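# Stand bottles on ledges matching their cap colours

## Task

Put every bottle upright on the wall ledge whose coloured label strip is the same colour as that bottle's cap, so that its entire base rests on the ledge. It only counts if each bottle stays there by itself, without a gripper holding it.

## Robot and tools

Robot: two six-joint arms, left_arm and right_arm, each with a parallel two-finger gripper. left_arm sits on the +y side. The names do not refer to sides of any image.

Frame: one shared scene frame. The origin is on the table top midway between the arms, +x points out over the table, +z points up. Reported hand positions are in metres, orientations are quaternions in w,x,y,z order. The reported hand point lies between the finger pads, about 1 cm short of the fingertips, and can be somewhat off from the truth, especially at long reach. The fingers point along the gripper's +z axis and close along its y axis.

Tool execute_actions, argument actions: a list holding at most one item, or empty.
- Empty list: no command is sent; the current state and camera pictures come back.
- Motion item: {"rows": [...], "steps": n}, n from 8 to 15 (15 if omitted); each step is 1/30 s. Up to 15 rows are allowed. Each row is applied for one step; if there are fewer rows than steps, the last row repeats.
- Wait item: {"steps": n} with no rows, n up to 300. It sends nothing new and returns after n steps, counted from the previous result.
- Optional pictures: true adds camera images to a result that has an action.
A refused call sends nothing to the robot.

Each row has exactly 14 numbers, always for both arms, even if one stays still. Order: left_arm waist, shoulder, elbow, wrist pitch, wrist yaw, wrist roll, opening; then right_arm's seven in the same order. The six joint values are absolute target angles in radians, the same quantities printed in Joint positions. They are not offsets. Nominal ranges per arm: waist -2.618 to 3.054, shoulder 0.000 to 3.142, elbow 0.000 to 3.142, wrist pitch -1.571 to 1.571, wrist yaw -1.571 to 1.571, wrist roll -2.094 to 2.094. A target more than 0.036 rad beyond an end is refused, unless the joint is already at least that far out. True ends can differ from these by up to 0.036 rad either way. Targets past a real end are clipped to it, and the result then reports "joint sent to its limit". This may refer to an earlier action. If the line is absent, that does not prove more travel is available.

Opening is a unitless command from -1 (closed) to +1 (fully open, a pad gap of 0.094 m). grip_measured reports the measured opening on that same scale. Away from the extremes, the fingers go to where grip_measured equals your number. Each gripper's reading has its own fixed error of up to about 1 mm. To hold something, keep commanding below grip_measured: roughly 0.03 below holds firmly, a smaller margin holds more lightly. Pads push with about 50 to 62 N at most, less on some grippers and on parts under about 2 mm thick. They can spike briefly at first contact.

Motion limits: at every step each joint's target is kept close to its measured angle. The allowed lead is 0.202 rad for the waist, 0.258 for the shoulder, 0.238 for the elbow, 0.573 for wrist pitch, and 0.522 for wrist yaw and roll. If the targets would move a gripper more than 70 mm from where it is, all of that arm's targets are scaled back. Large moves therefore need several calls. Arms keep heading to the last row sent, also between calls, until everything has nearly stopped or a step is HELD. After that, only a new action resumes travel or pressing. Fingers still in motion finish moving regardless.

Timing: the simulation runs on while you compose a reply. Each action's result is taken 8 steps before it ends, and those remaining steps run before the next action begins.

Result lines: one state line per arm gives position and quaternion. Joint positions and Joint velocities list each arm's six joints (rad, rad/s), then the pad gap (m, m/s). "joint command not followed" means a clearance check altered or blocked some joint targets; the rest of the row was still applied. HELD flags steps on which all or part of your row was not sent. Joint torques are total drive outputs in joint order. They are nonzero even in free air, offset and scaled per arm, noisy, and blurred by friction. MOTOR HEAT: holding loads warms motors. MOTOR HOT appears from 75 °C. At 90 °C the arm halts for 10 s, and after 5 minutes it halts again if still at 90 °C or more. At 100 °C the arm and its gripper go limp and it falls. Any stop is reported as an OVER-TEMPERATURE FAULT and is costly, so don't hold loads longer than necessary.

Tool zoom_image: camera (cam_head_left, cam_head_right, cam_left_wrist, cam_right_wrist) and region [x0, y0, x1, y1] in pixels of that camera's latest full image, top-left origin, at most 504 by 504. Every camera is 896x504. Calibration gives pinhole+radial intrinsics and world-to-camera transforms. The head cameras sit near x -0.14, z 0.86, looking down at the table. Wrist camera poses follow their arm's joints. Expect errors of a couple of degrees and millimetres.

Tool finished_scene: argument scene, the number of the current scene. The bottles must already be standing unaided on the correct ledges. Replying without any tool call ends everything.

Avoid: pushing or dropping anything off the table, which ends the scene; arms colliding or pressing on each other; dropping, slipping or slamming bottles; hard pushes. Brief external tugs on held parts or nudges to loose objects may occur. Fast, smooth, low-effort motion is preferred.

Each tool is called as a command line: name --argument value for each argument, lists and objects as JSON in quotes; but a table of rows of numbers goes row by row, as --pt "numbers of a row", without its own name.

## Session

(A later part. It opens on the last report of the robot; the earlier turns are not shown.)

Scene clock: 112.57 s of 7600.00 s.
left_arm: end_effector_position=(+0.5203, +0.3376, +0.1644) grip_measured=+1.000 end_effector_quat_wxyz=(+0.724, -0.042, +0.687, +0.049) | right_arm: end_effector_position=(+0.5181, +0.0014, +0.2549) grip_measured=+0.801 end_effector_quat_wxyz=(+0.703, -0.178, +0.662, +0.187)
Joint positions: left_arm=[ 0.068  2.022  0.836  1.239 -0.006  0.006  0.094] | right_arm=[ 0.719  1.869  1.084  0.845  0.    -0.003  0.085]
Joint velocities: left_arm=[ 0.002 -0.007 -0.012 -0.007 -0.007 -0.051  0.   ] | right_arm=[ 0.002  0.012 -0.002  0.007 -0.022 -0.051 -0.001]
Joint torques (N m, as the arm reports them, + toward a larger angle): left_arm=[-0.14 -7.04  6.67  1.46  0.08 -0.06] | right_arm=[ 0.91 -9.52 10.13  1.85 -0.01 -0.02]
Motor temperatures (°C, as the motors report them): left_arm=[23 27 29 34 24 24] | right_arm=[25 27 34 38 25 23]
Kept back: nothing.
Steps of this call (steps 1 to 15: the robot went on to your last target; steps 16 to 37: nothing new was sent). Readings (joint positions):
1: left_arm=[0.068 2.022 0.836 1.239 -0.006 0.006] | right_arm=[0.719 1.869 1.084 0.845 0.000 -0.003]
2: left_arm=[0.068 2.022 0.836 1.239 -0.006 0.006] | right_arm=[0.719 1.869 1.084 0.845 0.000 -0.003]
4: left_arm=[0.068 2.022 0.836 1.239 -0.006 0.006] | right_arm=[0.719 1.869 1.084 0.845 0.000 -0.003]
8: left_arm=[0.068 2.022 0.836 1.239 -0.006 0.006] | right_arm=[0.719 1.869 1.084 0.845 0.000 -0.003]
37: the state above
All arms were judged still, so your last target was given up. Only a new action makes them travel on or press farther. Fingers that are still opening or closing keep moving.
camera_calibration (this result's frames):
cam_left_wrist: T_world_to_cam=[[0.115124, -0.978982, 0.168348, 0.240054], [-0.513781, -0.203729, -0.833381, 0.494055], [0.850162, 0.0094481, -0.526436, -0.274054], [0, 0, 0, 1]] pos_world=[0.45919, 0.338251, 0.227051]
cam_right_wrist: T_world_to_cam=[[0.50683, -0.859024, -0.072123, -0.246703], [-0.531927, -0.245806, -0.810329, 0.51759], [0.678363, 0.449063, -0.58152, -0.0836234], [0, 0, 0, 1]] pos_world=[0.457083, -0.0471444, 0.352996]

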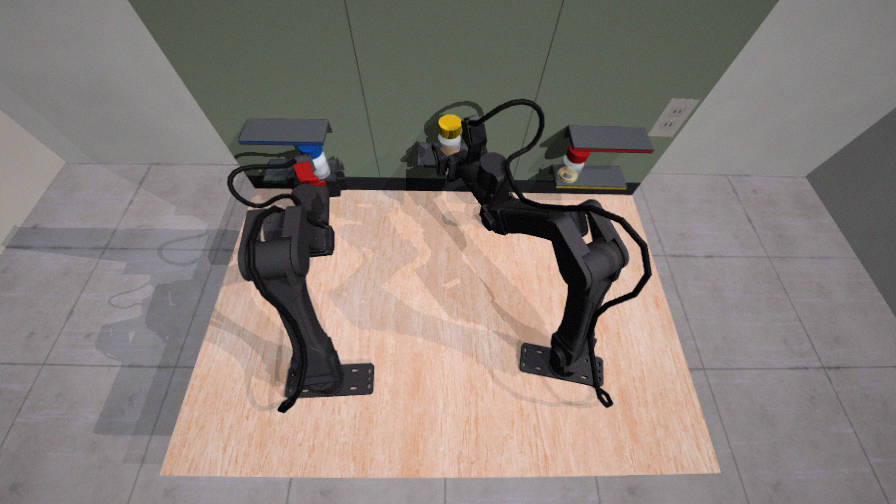

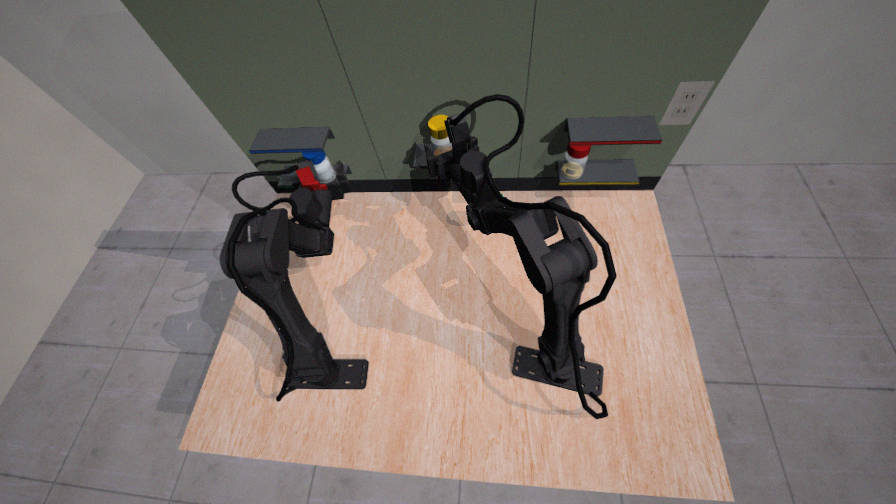

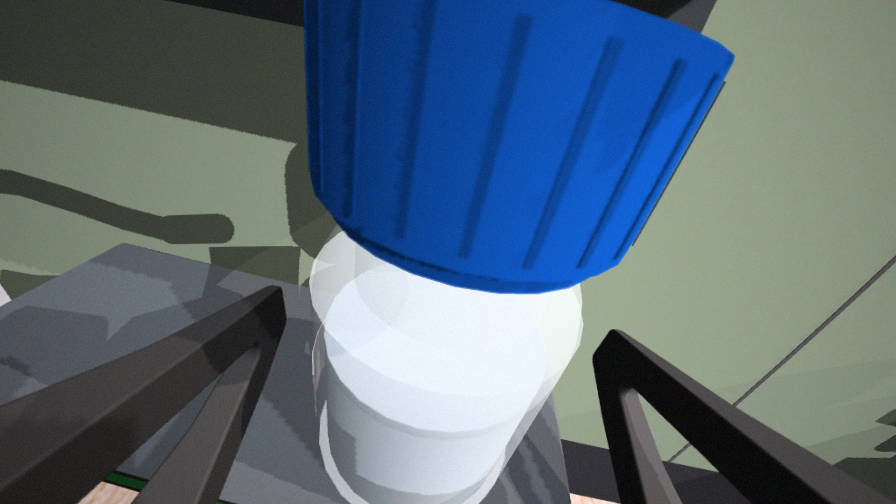

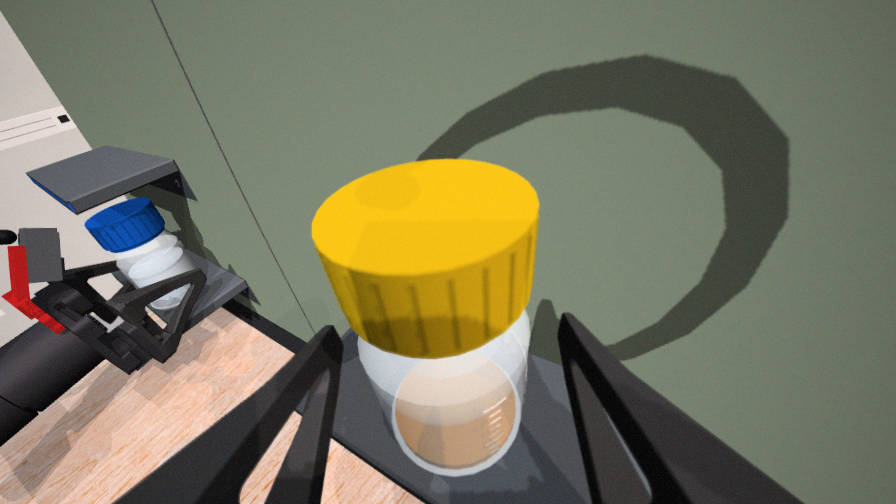

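execute_actions --actions '[{"rows": [[0.066,2.03,0.867,1.227,0,0,0.9,0.73,1.876,1.115,0.835,0,0,0.72],[0.066,2.03,0.867,1.227,0,0,0.8,0.73,1.876,1.115,0.835,0,0,0.64],[0.066,2.03,0.867,1.227,0,0,0.7,0.73,1.876,1.115,0.835,0,0,0.56],[0.066,2.03,0.867,1.227,0,0,0.6,0.73,1.876,1.115,0.835,0,0,0.49],[0.066,2.03,0.867,1.227,0,0,0.5,0.73,1.876,1.115,0.835,0,0,0.42],[0.066,2.03,0.867,1.227,0,0,0.42,0.73,1.876,1.115,0.835,0,0,0.36],[0.066,2.03,0.867,1.227,0,0,0.36,0.73,1.876,1.115,0.835,0,0,0.32],[0.066,2.03,0.867,1.227,0,0,0.31,0.73,1.876,1.115,0.835,0,0,0.28],[0.066,2.03,0.867,1.227,0,0,0.27,0.73,1.876,1.115,0.835,0,0,0.25],[0.066,2.03,0.867,1.227,0,0,0.24,0.73,1.876,1.115,0.835,0,0,0.23],[0.066,2.03,0.867,1.227,0,0,0.21,0.73,1.876,1.115,0.835,0,0,0.21],[0.066,2.03,0.867,1.227,0,0,0.19,0.73,1.876,1.115,0.835,0,0,0.19],[0.066,2.03,0.867,1.227,0,0,0.17,0.73,1.876,1.115,0.835,0,0,0.17],[0.066,2.03,0.867,1.227,0,0,0.15,0.73,1.876,1.115,0.835,0,0,0.15],[0.066,2.03,0.867,1.227,0,0,0.12,0.73,1.876,1.115,0.835,0,0,0.13]], "steps": 15}]'

execute_actions --actions '[{"steps": 20}]' --pictures true

Scene clock: 113.50 s of 7600.00 s.
left_arm: end_effector_position=(+0.5203, +0.3377, +0.1644) grip_measured=+0.392 end_effector_quat_wxyz=(+0.724, -0.043, +0.687, +0.049) | right_arm: end_effector_position=(+0.5181, +0.0014, +0.2549) grip_measured=+0.342 end_effector_quat_wxyz=(+0.703, -0.178, +0.662, +0.187)
Joint positions: left_arm=[ 0.068  2.022  0.836  1.239 -0.006  0.006  0.065] | right_arm=[ 0.719  1.869  1.084  0.845  0.    -0.003  0.063]
Joint velocities: left_arm=[-0.007  0.007  0.002  0.066 -0.037 -0.022 -0.06 ] | right_arm=[-0.002 -0.002 -0.002 -0.007 -0.051  0.007 -0.041]
Joint torques (N m, as the arm reports them, + toward a larger angle): left_arm=[-0.16 -7.02  6.66  1.46  0.08 -0.04] | right_arm=[ 0.96 -9.51 10.16  1.85 -0.02  0.  ]
Motor temperatures (°C, as the motors report them): left_arm=[23 27 29 34 24 24] | right_arm=[25 27 34 38 25 23]
Steps of this call (steps 1 to 21: nothing new was sent; steps 22 to 28: the first 7 steps of this action). Readings (joint positions):
22: left_arm=[0.068 2.022 0.836 1.239 -0.006 0.006] | right_arm=[0.719 1.869 1.084 0.845 0.000 -0.003]
23: left_arm=[0.068 2.022 0.836 1.239 -0.006 0.006] | right_arm=[0.719 1.869 1.084 0.845 0.000 -0.003]
25: left_arm=[0.068 2.022 0.836 1.239 -0.006 0.006] | right_arm=[0.719 1.869 1.084 0.845 0.000 -0.003]
28: the state above

Scene clock: 114.17 s of 7600.00 s.
left_arm: end_effector_position=(+0.5203, +0.3380, +0.1643) grip_measured=+0.172 end_effector_quat_wxyz=(+0.723, -0.043, +0.687, +0.050) | right_arm: end_effector_position=(+0.5182, +0.0013, +0.2549) grip_measured=+0.178 end_effector_quat_wxyz=(+0.704, -0.178, +0.662, +0.187)
Joint positions: left_arm=[ 0.068  2.022  0.836  1.239 -0.008  0.006  0.055] | right_arm=[ 0.719  1.869  1.084  0.845  0.001 -0.003  0.055]
Joint velocities: left_arm=[ 0.007 -0.012 -0.002 -0.007 -0.022 -0.022 -0.   ] | right_arm=[-0.012  0.012 -0.002  0.037  0.007  0.022 -0.001]
Joint torques (N m, as the arm reports them, + toward a larger angle): left_arm=[-0.13 -7.02  6.65  1.47  0.11 -0.06] | right_arm=[ 0.95 -9.49 10.15  1.85 -0.02 -0.01]
Motor temperatures (°C, as the motors report them): left_arm=[23 27 29 34 24 24] | right_arm=[25 27 34 38 25 23]
Kept back: nothing.
Steps of this call (steps 1 to 8: the last 8 steps of your previous action; steps 9 to 15: the robot went on to your last target; steps 16 to 20: nothing new was sent). Readings (joint positions):
1: left_arm=[0.068 2.022 0.836 1.239 -0.007 0.006] | right_arm=[0.719 1.869 1.084 0.845 0.000 -0.003]
2: left_arm=[0.068 2.022 0.836 1.239 -0.007 0.006] | right_arm=[0.719 1.869 1.084 0.845 0.000 -0.003]
4: left_arm=[0.068 2.022 0.836 1.239 -0.007 0.006] | right_arm=[0.719 1.869 1.084 0.845 0.000 -0.003]
8: left_arm=[0.068 2.022 0.836 1.239 -0.008 0.006] | right_arm=[0.719 1.869 1.084 0.845 0.001 -0.003]
20: the state above
All arms were judged still, so your last target was given up. Only a new action makes them travel on or press farther. Fingers that are still opening or closing keep moving.
camera_calibration (this result's frames):
cam_left_wrist: T_world_to_cam=[[0.117423, -0.978688, 0.168468, 0.239157], [-0.513617, -0.205041, -0.83316, 0.494355], [0.849947, 0.0113043, -0.526748, -0.274531], [0, 0, 0, 1]] pos_world=[0.459164, 0.338527, 0.226978]
cam_right_wrist: T_world_to_cam=[[0.506502, -0.859215, -0.0721457, -0.246594], [-0.53203, -0.245588, -0.810328, 0.517646], [0.678528, 0.448816, -0.581519, -0.0837051], [0, 0, 0, 1]] pos_world=[0.4571, -0.047182, 0.352996]

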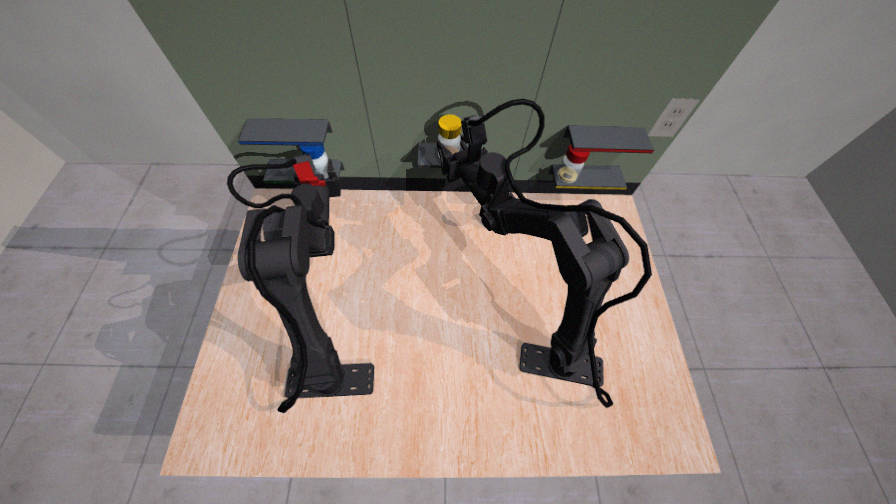

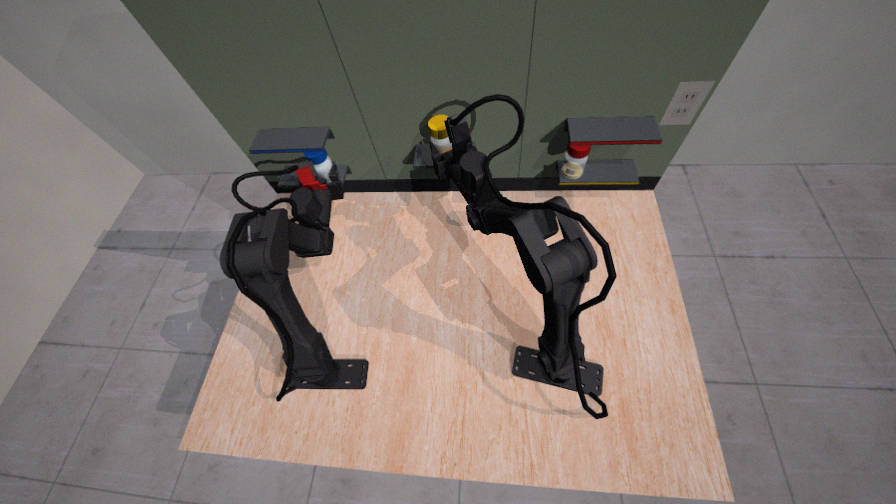

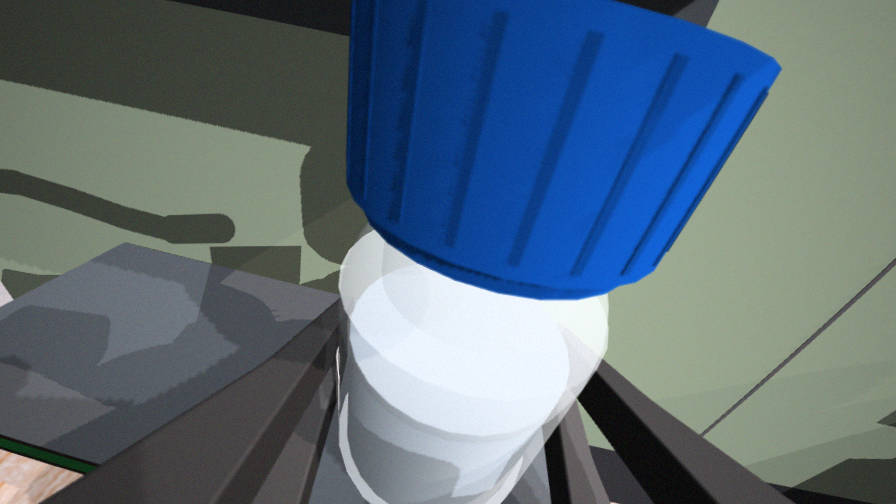

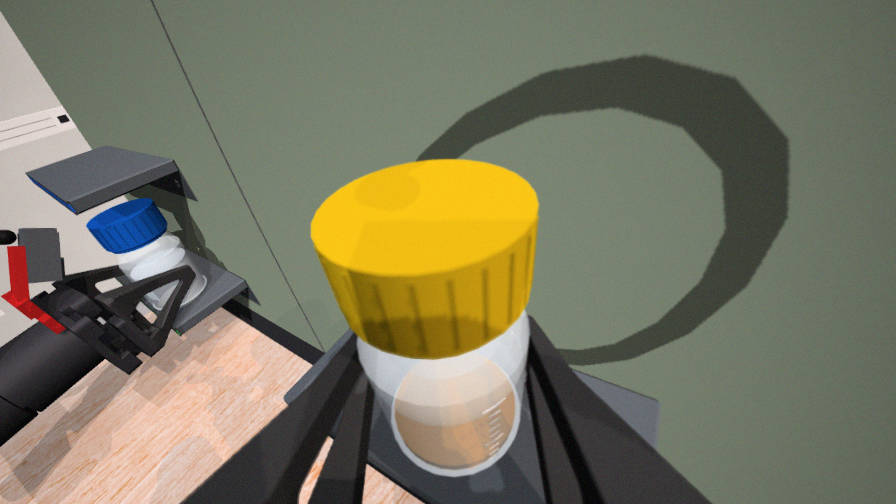

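execute_actions --actions '[{"rows": [[0.066,2.022,0.868,1.227,0,0,0.12,0.73,1.866,1.117,0.835,0,0,0.13],[0.066,2.014,0.869,1.227,0,0,0.12,0.73,1.856,1.119,0.835,0,0,0.13],[0.066,2.006,0.87,1.227,0,0,0.12,0.73,1.846,1.121,0.833,0,0,0.13],[0.066,2.0,0.871,1.227,0,0,0.12,0.73,1.836,1.123,0.828,0,0,0.13],[0.066,1.995,0.872,1.227,0,0,0.12,0.73,1.826,1.125,0.82,0,0,0.13],[0.066,1.99,0.873,1.227,0,0,0.12,0.73,1.816,1.127,0.812,0,0,0.13],[0.066,1.985,0.874,1.227,0,0,0.12,0.73,1.806,1.129,0.804,0,0,0.13],[0.066,1.98,0.875,1.227,0,0,0.12,0.73,1.796,1.131,0.796,0,0,0.13],[0.066,1.976,0.876,1.227,0,0,0.12,0.73,1.786,1.133,0.788,0,0,0.13],[0.066,1.972,0.877,1.227,0,0,0.12,0.73,1.776,1.135,0.78,0,0,0.13],[0.066,1.968,0.878,1.227,0,0,0.12,0.73,1.766,1.137,0.772,0,0,0.13],[0.066,1.965,0.878,1.227,0,0,0.12,0.73,1.756,1.139,0.764,0,0,0.13],[0.066,1.962,0.878,1.227,0,0,0.12,0.73,1.746,1.14,0.756,0,0,0.13],[0.066,1.96,0.878,1.227,0,0,0.12,0.73,1.738,1.14,0.75,0,0,0.13],[0.066,1.958,0.878,1.227,0,0,0.12,0.73,1.733,1.14,0.747,0,0,0.13]], "steps": 15}]'

execute_actions --actions '[{"steps": 18}]' --pictures true

Scene clock: 116.67 s of 7600.00 s.
left_arm: end_effector_position=(+0.5203, +0.3380, +0.1643) grip_measured=+0.172 end_effector_quat_wxyz=(+0.723, -0.043, +0.687, +0.050) | right_arm: end_effector_position=(+0.5178, +0.0011, +0.2563) grip_measured=+0.178 end_effector_quat_wxyz=(+0.700, -0.179, +0.665, +0.186)
Joint positions: left_arm=[ 0.068  2.022  0.836  1.239 -0.008  0.006  0.055] | right_arm=[ 0.719  1.86   1.088  0.823  0.001 -0.003  0.055]
Joint velocities: left_arm=[ 0.007  0.007  0.007 -0.051 -0.037 -0.007 -0.001] | right_arm=[-0.007 -0.154  0.007 -0.271 -0.11  -0.007 -0.001]
Joint torques (N m, as the arm reports them, + toward a larger angle): left_arm=[ -0.14 -10.32   7.14   1.47   0.11  -0.06] | right_arm=[  0.91 -13.36  10.91   2.27  -0.03   0.01]
Motor temperatures (°C, as the motors report them): left_arm=[23 27 29 34 24 24] | right_arm=[25 28 34 38 25 23]
Steps of this call (steps 1 to 68: nothing new was sent; steps 69 to 75: the first 7 steps of this action). Readings (joint positions):
69: left_arm=[0.068 2.022 0.836 1.239 -0.008 0.006] | right_arm=[0.719 1.869 1.084 0.845 0.001 -0.003]
70: left_arm=[0.068 2.022 0.836 1.239 -0.008 0.006] | right_arm=[0.719 1.869 1.084 0.845 0.001 -0.003]
72: left_arm=[0.068 2.022 0.836 1.239 -0.008 0.006] | right_arm=[0.719 1.869 1.084 0.845 0.001 -0.003]
75: the state above

Scene clock: 117.27 s of 7600.00 s.
left_arm: end_effector_position=(+0.5197, +0.3379, +0.1654) grip_measured=+0.172 end_effector_quat_wxyz=(+0.717, -0.044, +0.694, +0.049) | right_arm: end_effector_position=(+0.5071, -0.0050, +0.2945) grip_measured=+0.178 end_effector_quat_wxyz=(+0.708, -0.177, +0.658, +0.188)
Joint positions: left_arm=[ 0.068  2.001  0.836  1.2   -0.008  0.006  0.055] | right_arm=[ 0.719  1.76   1.107  0.725  0.001 -0.003  0.055]
Joint velocities: left_arm=[ 0.012  0.002 -0.017 -0.051 -0.022  0.051 -0.001] | right_arm=[-0.007 -0.022  0.007 -0.007 -0.007 -0.007  0.   ]
Joint torques (N m, as the arm reports them, + toward a larger angle): left_arm=[ -0.13 -10.65   7.49   1.84   0.11  -0.06] | right_arm=[  0.93 -11.3   10.67   2.23  -0.03  -0.01]
Motor temperatures (°C, as the motors report them): left_arm=[23 27 29 34 24 24] | right_arm=[25 28 34 38 25 23]
Kept back: nothing.
Steps of this call (steps 1 to 8: the last 8 steps of your previous action; steps 9 to 18: the robot went on to your last target). Readings (joint positions):
1: left_arm=[0.068 2.022 0.836 1.239 -0.008 0.006] | right_arm=[0.719 1.854 1.089 0.810 0.001 -0.003]
2: left_arm=[0.068 2.021 0.836 1.237 -0.008 0.006] | right_arm=[0.719 1.847 1.089 0.798 0.001 -0.003]
4: left_arm=[0.068 2.015 0.836 1.227 -0.008 0.006] | right_arm=[0.719 1.829 1.090 0.775 0.001 -0.003]
8: left_arm=[0.068 2.005 0.836 1.208 -0.008 0.006] | right_arm=[0.719 1.788 1.097 0.741 0.001 -0.003]
18: the state above
camera_calibration (this result's frames):
cam_left_wrist: T_world_to_cam=[[0.120421, -0.978316, 0.168511, 0.237287], [-0.528355, -0.206868, -0.823435, 0.501599], [0.84044, 0.0101253, -0.54181, -0.265676], [0, 0, 0, 1]] pos_world=[0.459733, 0.338597, 0.229103]
cam_right_wrist: T_world_to_cam=[[0.507264, -0.858776, -0.0720242, -0.244037], [-0.523423, -0.240624, -0.817391, 0.540028], [0.684625, 0.452332, -0.571563, -0.0563419], [0, 0, 0, 1]] pos_world=[0.445028, -0.0541443, 0.391634]

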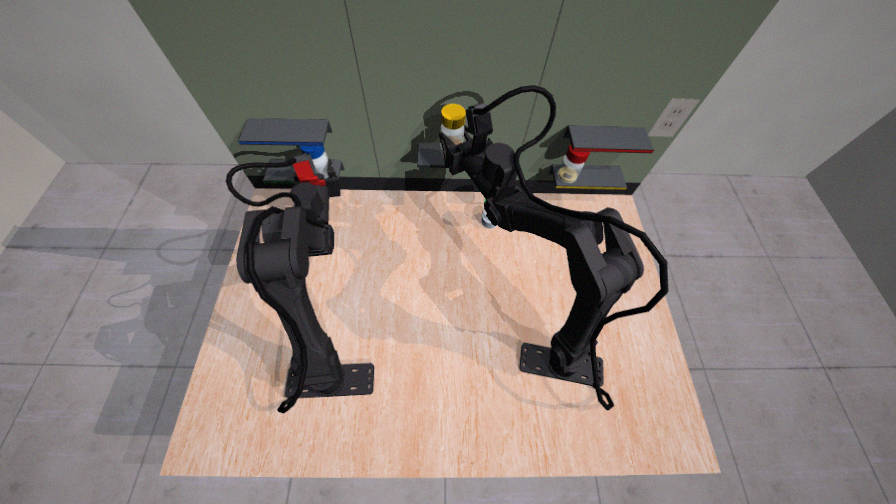

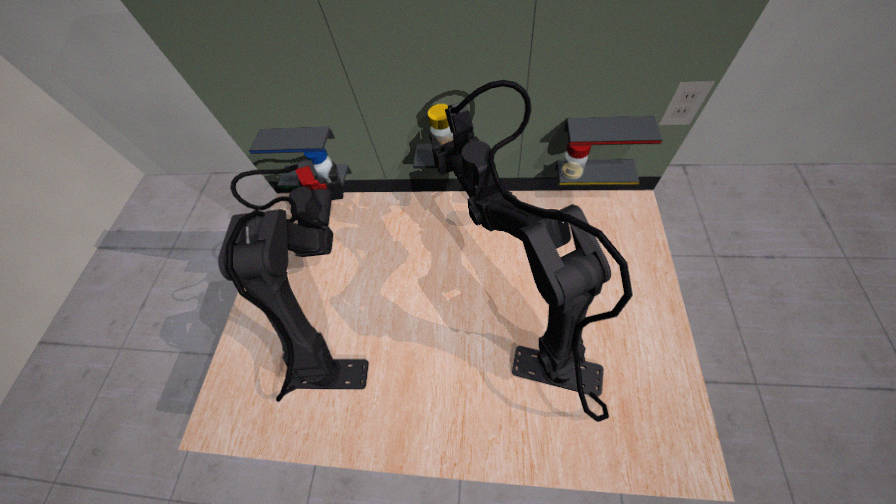

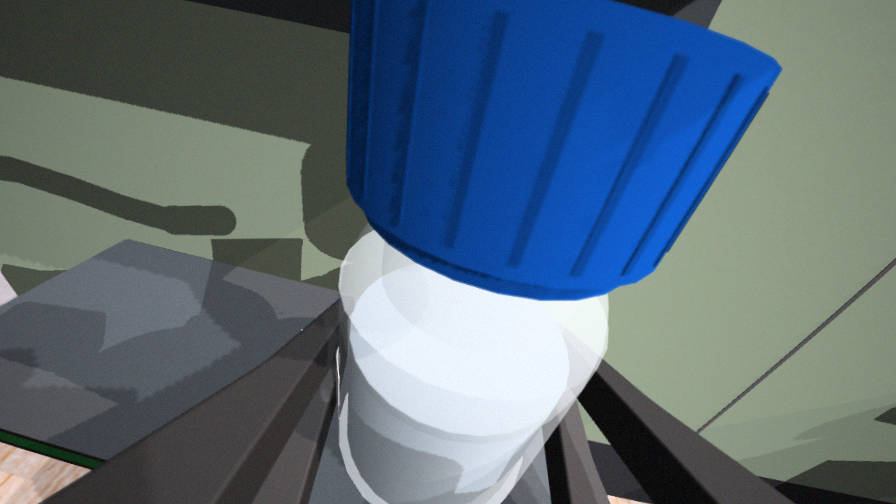

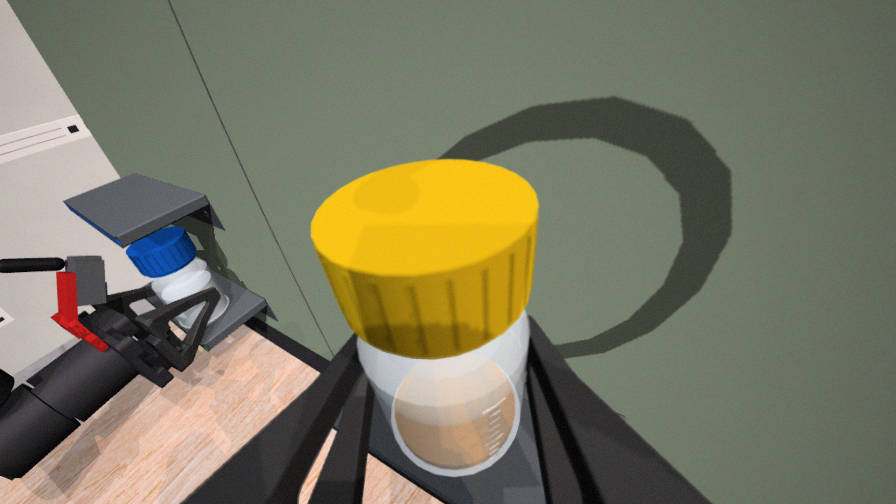

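execute_actions --actions '[{"rows": [[0.066,1.955,0.878,1.23,0,0,0.12,0.725,1.725,1.12,0.755,0,0,0.13],[0.066,1.952,0.878,1.233,0,0,0.12,0.72,1.713,1.10,0.765,0,0,0.13],[0.066,1.949,0.878,1.236,0,0,0.12,0.715,1.697,1.08,0.775,0,0,0.13],[0.066,1.946,0.878,1.239,0,0,0.12,0.71,1.679,1.056,0.785,0,0,0.13],[0.066,1.944,0.878,1.242,0,0,0.12,0.705,1.66,1.03,0.795,0,0,0.13],[0.066,1.942,0.878,1.242,0,0,0.12,0.70,1.64,1.002,0.805,0,0,0.13],[0.066,1.94,0.878,1.242,0,0,0.12,0.69,1.62,0.974,0.815,0,0,0.13],[0.066,1.939,0.878,1.242,0,0,0.12,0.68,1.60,0.946,0.825,0,0,0.13],[0.066,1.939,0.878,1.242,0,0,0.12,0.67,1.58,0.918,0.835,0,0,0.13],[0.066,1.939,0.878,1.242,0,0,0.12,0.655,1.56,0.89,0.845,0,0,0.13],[0.066,1.939,0.878,1.242,0,0,0.12,0.64,1.54,0.862,0.855,0,0,0.13],[0.066,1.939,0.878,1.242,0,0,0.12,0.62,1.52,0.834,0.865,0,0,0.13],[0.066,1.939,0.878,1.242,0,0,0.12,0.60,1.50,0.806,0.875,0,0,0.13],[0.066,1.939,0.878,1.242,0,0,0.12,0.58,1.48,0.778,0.885,0,0,0.13],[0.066,1.939,0.878,1.242,0,0,0.12,0.555,1.46,0.75,0.895,0,0,0.13]], "steps": 15}]'

execute_actions --actions '[{"rows": [[0.066,1.939,0.878,1.242,0,0,0.12,0.53,1.44,0.722,0.905,0,0,0.13],[0.066,1.939,0.878,1.242,0,0,0.12,0.505,1.42,0.694,0.915,0,0,0.13],[0.066,1.939,0.878,1.242,0,0,0.12,0.48,1.402,0.666,0.925,0,0,0.13],[0.066,1.939,0.878,1.242,0,0,0.12,0.455,1.386,0.638,0.937,0,0,0.13],[0.066,1.939,0.878,1.242,0,0,0.12,0.43,1.372,0.61,0.95,0,0,0.13],[0.066,1.939,0.878,1.242,0,0,0.12,0.405,1.362,0.584,0.965,0,0,0.13],[0.066,1.939,0.878,1.242,0,0,0.12,0.38,1.356,0.56,0.98,0,0,0.13],[0.066,1.939,0.878,1.242,0,0,0.12,0.355,1.354,0.54,0.997,0,0,0.13],[0.066,1.939,0.878,1.242,0,0,0.12,0.33,1.356,0.522,1.015,0,0,0.13],[0.066,1.939,0.878,1.242,0,0,0.12,0.305,1.362,0.508,1.033,0,0,0.13],[0.066,1.939,0.878,1.242,0,0,0.12,0.28,1.372,0.496,1.051,0,0,0.13],[0.066,1.939,0.878,1.242,0,0,0.12,0.255,1.384,0.486,1.069,0,0,0.13],[0.066,1.939,0.878,1.242,0,0,0.12,0.23,1.397,0.478,1.087,0,0,0.13],[0.066,1.939,0.878,1.242,0,0,0.12,0.205,1.41,0.47,1.105,0,0,0.13],[0.066,1.939,0.878,1.242,0,0,0.12,0.18,1.423,0.463,1.123,0,0,0.13]], "steps": 15}]'

execute_actions --actions '[{"rows": [[0.066,1.939,0.878,1.242,0,0,0.12,0.155,1.436,0.456,1.141,0,0,0.13],[0.066,1.939,0.878,1.242,0,0,0.12,0.13,1.449,0.449,1.159,0,0,0.13],[0.066,1.939,0.878,1.242,0,0,0.12,0.105,1.462,0.442,1.177,0,0,0.13],[0.066,1.939,0.878,1.242,0,0,0.12,0.08,1.475,0.435,1.195,0,0,0.13],[0.066,1.939,0.878,1.242,0,0,0.12,0.055,1.488,0.429,1.213,0,0,0.13],[0.066,1.939,0.878,1.242,0,0,0.12,0.03,1.501,0.423,1.231,0,0,0.13],[0.066,1.939,0.878,1.242,0,0,0.12,0.005,1.514,0.417,1.249,0,0,0.13],[0.066,1.939,0.878,1.242,0,0,0.12,-0.02,1.527,0.411,1.267,0,0,0.13],[0.066,1.939,0.878,1.242,0,0,0.12,-0.045,1.54,0.406,1.285,0,0,0.13],[0.066,1.939,0.878,1.242,0,0,0.12,-0.067,1.552,0.401,1.30,0,0,0.13],[0.066,1.939,0.878,1.242,0,0,0.12,-0.087,1.563,0.397,1.312,0,0,0.13],[0.066,1.939,0.878,1.242,0,0,0.12,-0.104,1.573,0.394,1.322,0,0,0.13],[0.066,1.939,0.878,1.242,0,0,0.12,-0.117,1.582,0.392,1.329,0,0,0.13],[0.066,1.939,0.878,1.242,0,0,0.12,-0.126,1.589,0.391,1.333,0,0,0.13],[0.066,1.939,0.878,1.242,0,0,0.12,-0.131,1.593,0.39,1.335,0,0,0.13]], "steps": 15}]'

Scene clock: 120.23 s of 7600.00 s.
left_arm: end_effector_position=(+0.5194, +0.3379, +0.1685) grip_measured=+0.172 end_effector_quat_wxyz=(+0.719, -0.043, +0.692, +0.049) | right_arm: end_effector_position=(+0.4921, -0.0149, +0.2905) grip_measured=+0.178 end_effector_quat_wxyz=(+0.705, -0.177, +0.661, +0.187)
Joint positions: left_arm=[ 0.068  1.993  0.836  1.195 -0.008  0.006  0.055] | right_arm=[ 0.717  1.698  1.026  0.736  0.    -0.003  0.055]
Joint velocities: left_arm=[ 0.002 -0.076 -0.022 -0.037  0.007  0.007 -0.002] | right_arm=[-0.071 -0.618 -0.784  0.227  0.051 -0.007  0.   ]
Joint torques (N m, as the arm reports them, + toward a larger angle): left_arm=[ -0.14 -10.94   7.45   2.03   0.11  -0.06] | right_arm=[ -1.88 -11.75   7.19   2.44   0.03   0.  ]
Motor temperatures (°C, as the motors report them): left_arm=[23 29 30 34 24 24] | right_arm=[25 29 34 39 25 23]
Steps of this call (steps 1 to 30: the robot went on to your last target; steps 31 to 82: nothing new was sent; steps 83 to 89: the first 7 steps of this action). Readings (joint positions):
83: left_arm=[0.068 2.001 0.836 1.200 -0.008 0.006] | right_arm=[0.719 1.760 1.107 0.718 0.001 -0.003]
84: left_arm=[0.068 2.001 0.836 1.200 -0.008 0.006] | right_arm=[0.719 1.760 1.107 0.718 0.001 -0.003]
86: left_arm=[0.068 2.000 0.836 1.199 -0.008 0.006] | right_arm=[0.719 1.750 1.093 0.722 0.001 -0.003]
89: the state above

Scene clock: 120.73 s of 7600.00 s.
left_arm: end_effector_position=(+0.5189, +0.3378, +0.1733) grip_measured=+0.172 end_effector_quat_wxyz=(+0.722, -0.043, +0.689, +0.049) | right_arm: end_effector_position=(+0.4585, -0.1782, +0.2707) grip_measured=+0.178 end_effector_quat_wxyz=(+0.735, -0.079, +0.668, +0.085)
Joint positions: left_arm=[ 0.068  1.984  0.836  1.195 -0.008  0.006  0.055] | right_arm=[ 0.428  1.402  0.612  0.887 -0.    -0.003  0.055]
Joint velocities: left_arm=[-0.002  0.007  0.007  0.007 -0.022 -0.007  0.   ] | right_arm=[-0.706 -0.33  -0.75   0.476  0.037  0.037 -0.   ]
Joint torques (N m, as the arm reports them, + toward a larger angle): left_arm=[ -0.14 -10.71   7.58   1.99   0.11  -0.06] | right_arm=[-0.46 -7.35  6.75  2.25 -0.01 -0.02]
Motor temperatures (°C, as the motors report them): left_arm=[23 29 30 35 24 24] | right_arm=[25 29 34 39 25 23]
Steps of this call (steps 1 to 8: the last 8 steps of your previous action; steps 9 to 15: the first 7 steps of this action). Readings (joint positions):
9: left_arm=[0.068 1.984 0.836 1.195 -0.008 0.006] | right_arm=[0.583 1.507 0.777 0.820 -0.004 -0.003]
10: left_arm=[0.068 1.984 0.836 1.195 -0.008 0.006] | right_arm=[0.558 1.487 0.749 0.830 -0.004 -0.003]
12: left_arm=[0.068 1.984 0.836 1.195 -0.008 0.006] | right_arm=[0.505 1.449 0.693 0.850 -0.003 -0.003]
15: the state above

Scene clock: 121.23 s of 7600.00 s.
left_arm: end_effector_position=(+0.5189, +0.3378, +0.1733) grip_measured=+0.172 end_effector_quat_wxyz=(+0.722, -0.043, +0.689, +0.049) | right_arm: end_effector_position=(+0.4485, -0.3372, +0.2183) grip_measured=+0.178 end_effector_quat_wxyz=(+0.732, +0.046, +0.678, -0.052)
Joint positions: left_arm=[ 0.068  1.984  0.836  1.195 -0.008  0.006  0.055] | right_arm=[ 0.057  1.489  0.439  1.128  0.    -0.003  0.055]
Joint velocities: left_arm=[ 0.022 -0.002 -0.032 -0.007  0.007  0.022 -0.001] | right_arm=[-0.701  0.393 -0.193  0.447  0.022 -0.007  0.   ]
Joint torques (N m, as the arm reports them, + toward a larger angle): left_arm=[ -0.14 -10.7    7.55   2.     0.11  -0.06] | right_arm=[-0.68 -5.29  5.41  2.38  0.    0.  ]
Motor temperatures (°C, as the motors report them): left_arm=[23 29 30 35 24 24] | right_arm=[25 29 34 39 25 23]
Steps of this call (steps 1 to 8: the last 8 steps of your previous action; steps 9 to 15: the first 7 steps of this action). Readings (joint positions):
9: left_arm=[0.068 1.984 0.836 1.195 -0.008 0.006] | right_arm=[0.206 1.410 0.476 1.020 0.000 -0.003]
10: left_arm=[0.068 1.984 0.836 1.195 -0.008 0.006] | right_arm=[0.181 1.422 0.471 1.038 0.000 -0.003]
12: left_arm=[0.068 1.984 0.836 1.195 -0.008 0.006] | right_arm=[0.132 1.448 0.459 1.076 0.000 -0.003]
15: the state above

execute_actions --actions '[{"rows": [[0.066,1.937,0.865,1.252,0,0,0.12,-0.131,1.593,0.39,1.335,0,0,0.13],[0.066,1.935,0.852,1.262,0,0,0.12,-0.131,1.593,0.39,1.335,0,0,0.13],[0.066,1.932,0.842,1.27,0,0,0.12,-0.131,1.593,0.39,1.335,0,0,0.13],[0.066,1.927,0.833,1.276,0,0,0.12,-0.131,1.593,0.39,1.335,0,0,0.13],[0.066,1.921,0.824,1.281,0,0,0.12,-0.131,1.593,0.39,1.335,0,0,0.13],[0.066,1.915,0.815,1.285,0,0,0.12,-0.131,1.593,0.39,1.335,0,0,0.13],[0.066,1.909,0.805,1.289,0,0,0.12,-0.131,1.593,0.39,1.335,0,0,0.13],[0.066,1.903,0.795,1.293,0,0,0.12,-0.131,1.593,0.39,1.335,0,0,0.13],[0.066,1.897,0.785,1.296,0,0,0.12,-0.131,1.593,0.39,1.335,0,0,0.13],[0.066,1.891,0.775,1.299,0,0,0.12,-0.131,1.593,0.39,1.335,0,0,0.13],[0.066,1.885,0.765,1.301,0,0,0.12,-0.131,1.593,0.39,1.335,0,0,0.13],[0.066,1.88,0.755,1.303,0,0,0.12,-0.131,1.593,0.39,1.335,0,0,0.13],[0.066,1.875,0.746,1.304,0,0,0.12,-0.131,1.593,0.39,1.335,0,0,0.13],[0.066,1.871,0.738,1.305,0,0,0.12,-0.131,1.593,0.39,1.335,0,0,0.13],[0.066,1.869,0.732,1.305,0,0,0.12,-0.131,1.593,0.39,1.335,0,0,0.13]], "steps": 15}]'

execute_actions --actions '[{"steps": 14}]' --pictures true

Scene clock: 122.30 s of 7600.00 s.
left_arm: end_effector_position=(+0.5159, +0.3375, +0.1749) grip_measured=+0.172 end_effector_quat_wxyz=(+0.722, -0.043, +0.688, +0.050) | right_arm: end_effector_position=(+0.4302, -0.4122, +0.2000) grip_measured=+0.178 end_effector_quat_wxyz=(+0.729, +0.108, +0.665, -0.121)
Joint positions: left_arm=[ 0.068  1.971  0.823  1.196 -0.008  0.006  0.055] | right_arm=[-0.125  1.593  0.399  1.287  0.004 -0.003  0.055]
Joint velocities: left_arm=[-0.032 -0.208 -0.261  0.037  0.007  0.007 -0.   ] | right_arm=[-0.002 -0.007 -0.002 -0.007  0.022  0.022 -0.001]
Joint torques (N m, as the arm reports them, + toward a larger angle): left_arm=[ -0.12 -10.99   4.05   2.33   0.11  -0.06] | right_arm=[-0.45 -5.66  4.78  2.41 -0.05  0.01]
Motor temperatures (°C, as the motors report them): left_arm=[23 29 30 35 24 24] | right_arm=[25 29 34 39 25 23]
Steps of this call (steps 1 to 8: the last 8 steps of your previous action; steps 9 to 25: the robot went on to your last target; steps 26 to 32: the first 7 steps of this action). Readings (joint positions):
26: left_arm=[0.068 1.984 0.836 1.195 -0.008 0.006] | right_arm=[-0.125 1.593 0.399 1.286 0.004 -0.003]
27: left_arm=[0.068 1.984 0.836 1.195 -0.008 0.006] | right_arm=[-0.125 1.593 0.399 1.286 0.004 -0.003]
29: left_arm=[0.068 1.984 0.836 1.195 -0.008 0.006] | right_arm=[-0.125 1.593 0.399 1.286 0.004 -0.003]
32: the state above

Scene clock: 122.77 s of 7600.00 s.
left_arm: end_effector_position=(+0.4956, +0.3349, +0.1748) grip_measured=+0.172 end_effector_quat_wxyz=(+0.721, -0.043, +0.690, +0.049) | right_arm: end_effector_position=(+0.4302, -0.4122, +0.2000) grip_measured=+0.178 end_effector_quat_wxyz=(+0.729, +0.108, +0.665, -0.121)
Joint positions: left_arm=[ 0.068  1.913  0.734  1.224 -0.008  0.006  0.055] | right_arm=[-0.125  1.593  0.399  1.287  0.004 -0.003  0.055]
Joint velocities: left_arm=[-0.007  0.017  0.002  0.051  0.022  0.007  0.001] | right_arm=[-0.002  0.007 -0.022 -0.022  0.037 -0.007 -0.001]
Joint torques (N m, as the arm reports them, + toward a larger angle): left_arm=[ -0.13 -10.11   4.35   2.3    0.11  -0.06] | right_arm=[-0.46 -5.72  4.8   2.42 -0.05 -0.02]
Motor temperatures (°C, as the motors report them): left_arm=[23 29 30 35 24 24] | right_arm=[25 29 34 39 25 23]
Kept back: nothing.
Steps of this call (steps 1 to 8: the last 8 steps of your previous action; steps 9 to 14: the robot went on to your last target). Readings (joint positions):
1: left_arm=[0.068 1.964 0.815 1.199 -0.008 0.006] | right_arm=[-0.125 1.593 0.399 1.287 0.004 -0.003]
2: left_arm=[0.068 1.956 0.805 1.202 -0.008 0.006] | right_arm=[-0.125 1.593 0.399 1.287 0.004 -0.003]
4: left_arm=[0.068 1.940 0.786 1.210 -0.008 0.006] | right_arm=[-0.125 1.593 0.399 1.287 0.004 -0.003]
8: left_arm=[0.068 1.918 0.749 1.221 -0.008 0.006] | right_arm=[-0.125 1.593 0.399 1.287 0.004 -0.003]
14: the state above
camera_calibration (this result's frames):
cam_left_wrist: T_world_to_cam=[[0.118635, -0.978538, 0.168492, 0.236642], [-0.519596, -0.205782, -0.829261, 0.49228], [0.846136, 0.0108317, -0.532857, -0.244862], [0, 0, 0, 1]] pos_world=[0.4349, 0.335517, 0.23788]
cam_right_wrist: T_world_to_cam=[[-0.307041, -0.948961, -0.0721047, -0.248311], [-0.509938, 0.228016, -0.829441, 0.514373], [0.803548, -0.217903, -0.553922, -0.204422], [0, 0, 0, 1]] pos_world=[0.350319, -0.397467, 0.295504]

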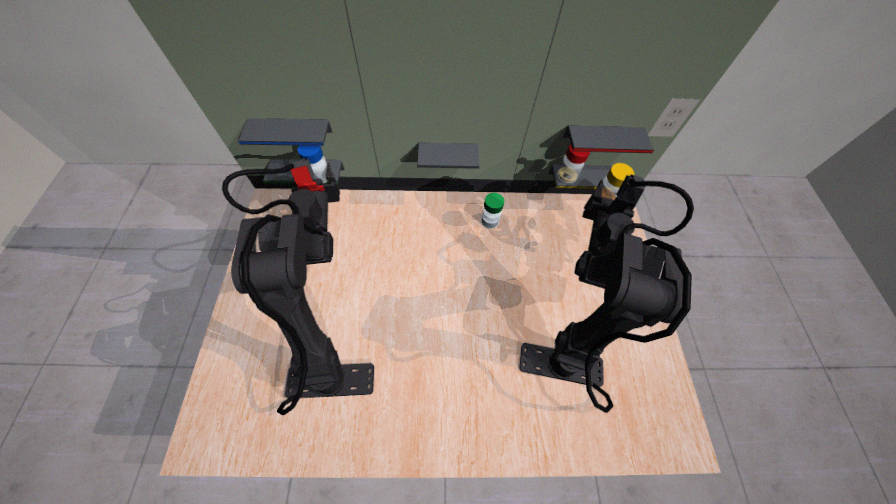

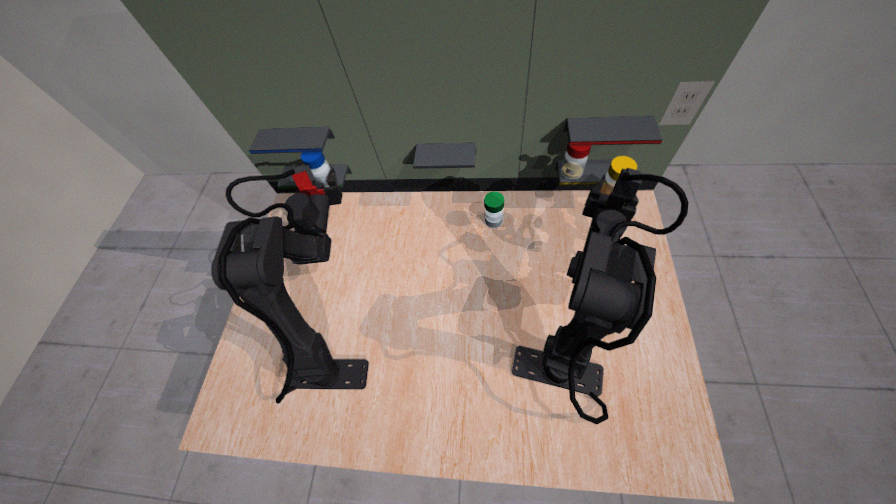

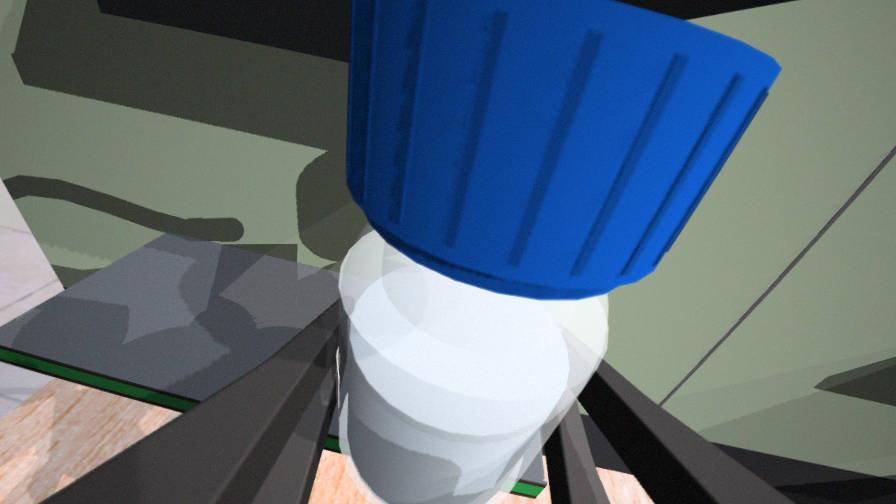

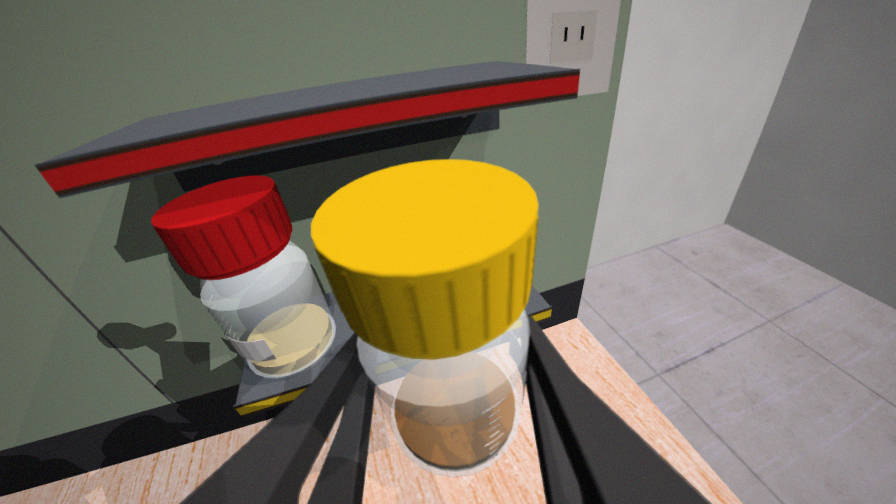

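execute_actions --actions '[{"rows": [[0.066,1.866,0.727,1.312,0,0,0.12,-0.131,1.595,0.405,1.325,0,0,0.13],[0.066,1.861,0.72,1.319,0,0,0.12,-0.131,1.598,0.42,1.315,0,0,0.13],[0.066,1.855,0.711,1.325,0,0,0.12,-0.131,1.602,0.432,1.307,0,0,0.13],[0.066,1.848,0.70,1.33,0,0,0.12,-0.131,1.607,0.44,1.30,0,0,0.13],[0.066,1.84,0.688,1.335,0,0,0.12,-0.131,1.613,0.447,1.295,0,0,0.13],[0.066,1.832,0.676,1.34,0,0,0.12,-0.131,1.619,0.454,1.291,0,0,0.13],[0.066,1.824,0.664,1.344,0,0,0.12,-0.131,1.625,0.461,1.288,0,0,0.13],[0.066,1.816,0.652,1.348,0,0,0.12,-0.131,1.631,0.468,1.285,0,0,0.13],[0.066,1.808,0.64,1.352,0,0,0.12,-0.131,1.637,0.475,1.283,0,0,0.13],[0.066,1.80,0.628,1.356,0,0,0.12,-0.131,1.643,0.482,1.281,0,0,0.13],[0.066,1.792,0.616,1.36,0,0,0.12,-0.131,1.648,0.489,1.279,0,0,0.13],[0.066,1.784,0.604,1.364,0,0,0.12,-0.131,1.653,0.495,1.278,0,0,0.13],[0.066,1.776,0.592,1.368,0,0,0.12,-0.131,1.657,0.501,1.277,0,0,0.13],[0.066,1.767,0.58,1.372,0,0,0.12,-0.131,1.659,0.504,1.277,0,0,0.13],[0.066,1.758,0.568,1.376,0,0,0.12,-0.131,1.66,0.506,1.277,0,0,0.13]], "steps": 15}]'

execute_actions --actions '[{"rows": [[0.066,1.749,0.556,1.379,0,0,0.12,-0.131,1.66,0.506,1.277,0,0,0.13],[0.066,1.74,0.544,1.382,0,0,0.12,-0.131,1.66,0.506,1.277,0,0,0.13],[0.066,1.731,0.532,1.385,0,0,0.12,-0.131,1.66,0.506,1.277,0,0,0.13],[0.066,1.722,0.52,1.388,0,0,0.12,-0.131,1.66,0.506,1.277,0,0,0.13],[0.066,1.713,0.508,1.39,0,0,0.12,-0.131,1.66,0.506,1.277,0,0,0.13],[0.066,1.704,0.496,1.39,0,0,0.12,-0.131,1.66,0.506,1.277,0,0,0.13],[0.066,1.695,0.484,1.39,0,0,0.12,-0.131,1.66,0.506,1.277,0,0,0.13],[0.066,1.686,0.472,1.388,0,0,0.12,-0.131,1.66,0.506,1.277,0,0,0.13],[0.066,1.676,0.461,1.382,0,0,0.12,-0.131,1.66,0.506,1.277,0,0,0.13],[0.066,1.665,0.452,1.372,0,0,0.12,-0.131,1.66,0.506,1.277,0,0,0.13],[0.066,1.653,0.446,1.358,0,0,0.12,-0.131,1.66,0.506,1.277,0,0,0.13],[0.066,1.64,0.444,1.34,0,0,0.12,-0.131,1.66,0.506,1.277,0,0,0.13],[0.066,1.626,0.446,1.318,0,0,0.12,-0.131,1.66,0.506,1.277,0,0,0.13],[0.066,1.611,0.452,1.292,0,0,0.12,-0.131,1.66,0.506,1.277,0,0,0.13],[0.066,1.595,0.462,1.264,0,0,0.12,-0.131,1.66,0.506,1.277,0,0,0.13]], "steps": 15}]' --pictures true

Scene clock: 127.37 s of 7600.00 s.
left_arm: end_effector_position=(+0.4849, +0.3336, +0.1762) grip_measured=+0.172 end_effector_quat_wxyz=(+0.723, -0.043, +0.688, +0.050) | right_arm: end_effector_position=(+0.4336, -0.4133, +0.1970) grip_measured=+0.178 end_effector_quat_wxyz=(+0.726, +0.109, +0.669, -0.120)
Joint positions: left_arm=[ 0.068  1.884  0.689  1.244 -0.008  0.006  0.055] | right_arm=[-0.125  1.606  0.412  1.277  0.004 -0.003  0.055]
Joint velocities: left_arm=[ 0.017 -0.261 -0.359  0.125  0.037 -0.007 -0.001] | right_arm=[-0.017  0.203  0.217 -0.11  -0.066 -0.051 -0.   ]
Joint torques (N m, as the arm reports them, + toward a larger angle): left_arm=[-0.14 -9.68  4.31  2.33  0.11 -0.06] | right_arm=[-0.42 -5.38  8.88  2.2  -0.05 -0.01]
Motor temperatures (°C, as the motors report them): left_arm=[23 30 30 36 24 24] | right_arm=[25 28 33 40 25 23]
Steps of this call (steps 1 to 30: the robot went on to your last target; steps 31 to 90: nothing new was sent; then 1.37 s passed at rest; steps 91 to 97: the first 7 steps of this action). Readings (joint positions):
91: left_arm=[0.068 1.913 0.734 1.224 -0.008 0.006] | right_arm=[-0.125 1.593 0.399 1.287 0.004 -0.003]
92: left_arm=[0.068 1.913 0.734 1.226 -0.008 0.006] | right_arm=[-0.125 1.593 0.399 1.287 0.004 -0.003]
94: left_arm=[0.068 1.907 0.724 1.232 -0.008 0.006] | right_arm=[-0.125 1.593 0.399 1.285 0.004 -0.003]
97: the state above

Scene clock: 127.87 s of 7600.00 s.
left_arm: end_effector_position=(+0.4413, +0.3282, +0.1798) grip_measured=+0.172 end_effector_quat_wxyz=(+0.725, -0.043, +0.685, +0.050) | right_arm: end_effector_position=(+0.4481, -0.4181, +0.1923) grip_measured=+0.178 end_effector_quat_wxyz=(+0.719, +0.110, +0.676, -0.119)
Joint positions: left_arm=[ 0.068  1.752  0.508  1.301 -0.008  0.006  0.055] | right_arm=[-0.125  1.657  0.47   1.249  0.004 -0.003  0.055]
Joint velocities: left_arm=[ 0.017 -0.281 -0.325  0.007 -0.007 -0.022 -0.001] | right_arm=[-0.002 -0.012  0.022  0.022  0.007  0.007 -0.   ]
Joint torques (N m, as the arm reports them, + toward a larger angle): left_arm=[-0.13 -8.2   3.98  2.29  0.09 -0.06] | right_arm=[-0.46 -6.13  8.97  2.25 -0.05  0.  ]
Motor temperatures (°C, as the motors report them): left_arm=[23 30 30 36 24 24] | right_arm=[25 28 33 40 25 23]
Steps of this call (steps 1 to 8: the last 8 steps of your previous action; steps 9 to 15: the first 7 steps of this action). Readings (joint positions):
9: left_arm=[0.068 1.808 0.580 1.281 -0.008 0.006] | right_arm=[-0.125 1.656 0.468 1.251 0.004 -0.003]
10: left_arm=[0.068 1.799 0.568 1.285 -0.008 0.006] | right_arm=[-0.125 1.657 0.469 1.250 0.004 -0.003]
12: left_arm=[0.068 1.780 0.544 1.292 -0.008 0.006] | right_arm=[-0.125 1.657 0.470 1.249 0.004 -0.003]
15: the state above
camera_calibration (this result's frames):
cam_left_wrist: T_world_to_cam=[[0.11653, -0.978799, 0.168444, 0.23668], [-0.509194, -0.204492, -0.836005, 0.463017], [0.852726, 0.011649, -0.522228, -0.201312], [0, 0, 0, 1]] pos_world=[0.379849, 0.32869, 0.242087]
cam_right_wrist: T_world_to_cam=[[-0.309184, -0.948247, -0.0723359, -0.247724], [-0.534293, 0.236127, -0.81165, 0.529316], [0.786725, -0.212301, -0.579648, -0.209512], [0, 0, 0, 1]] pos_world=[0.371045, -0.404369, 0.290257]

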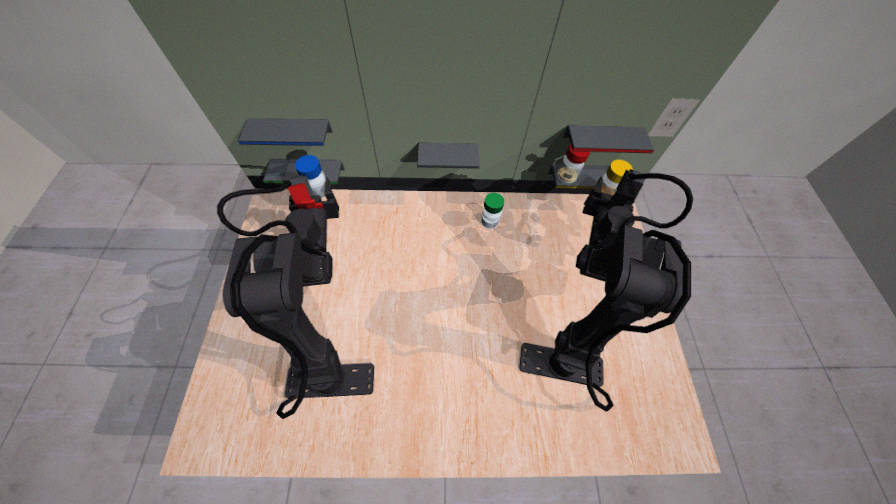

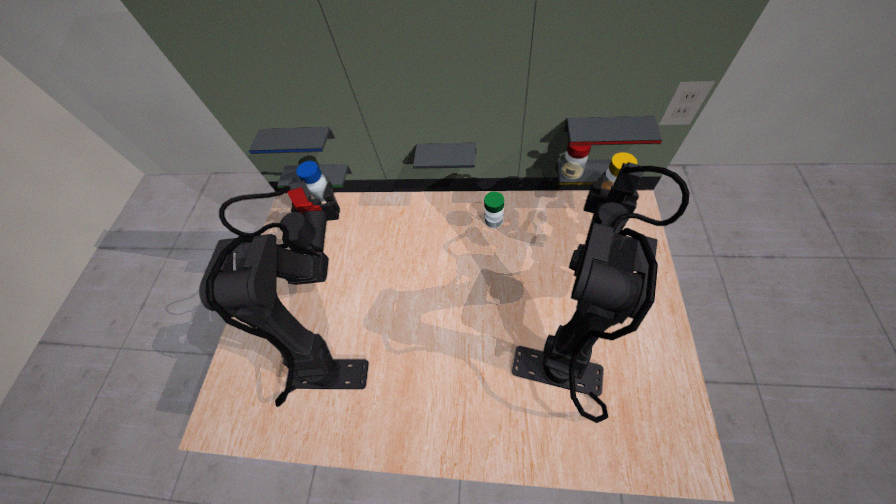

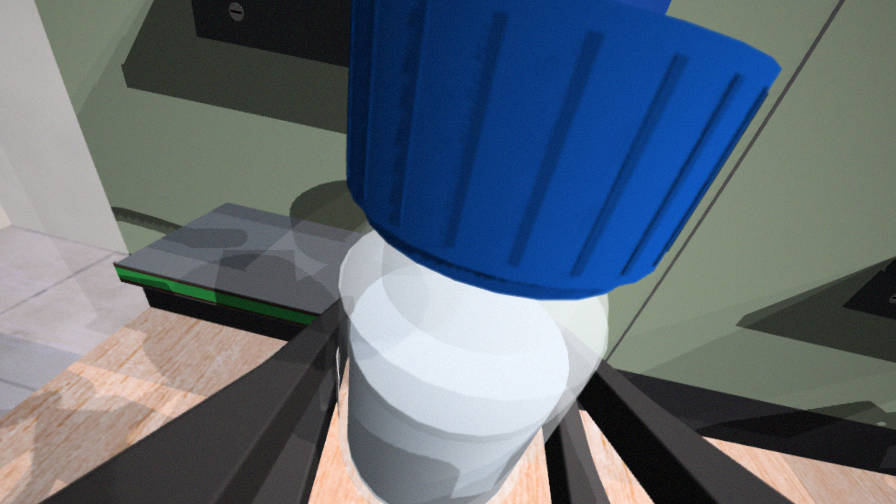

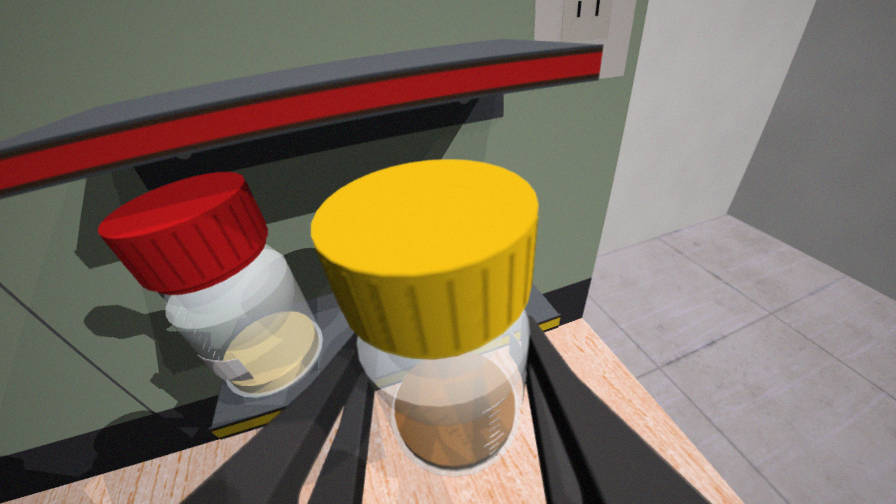

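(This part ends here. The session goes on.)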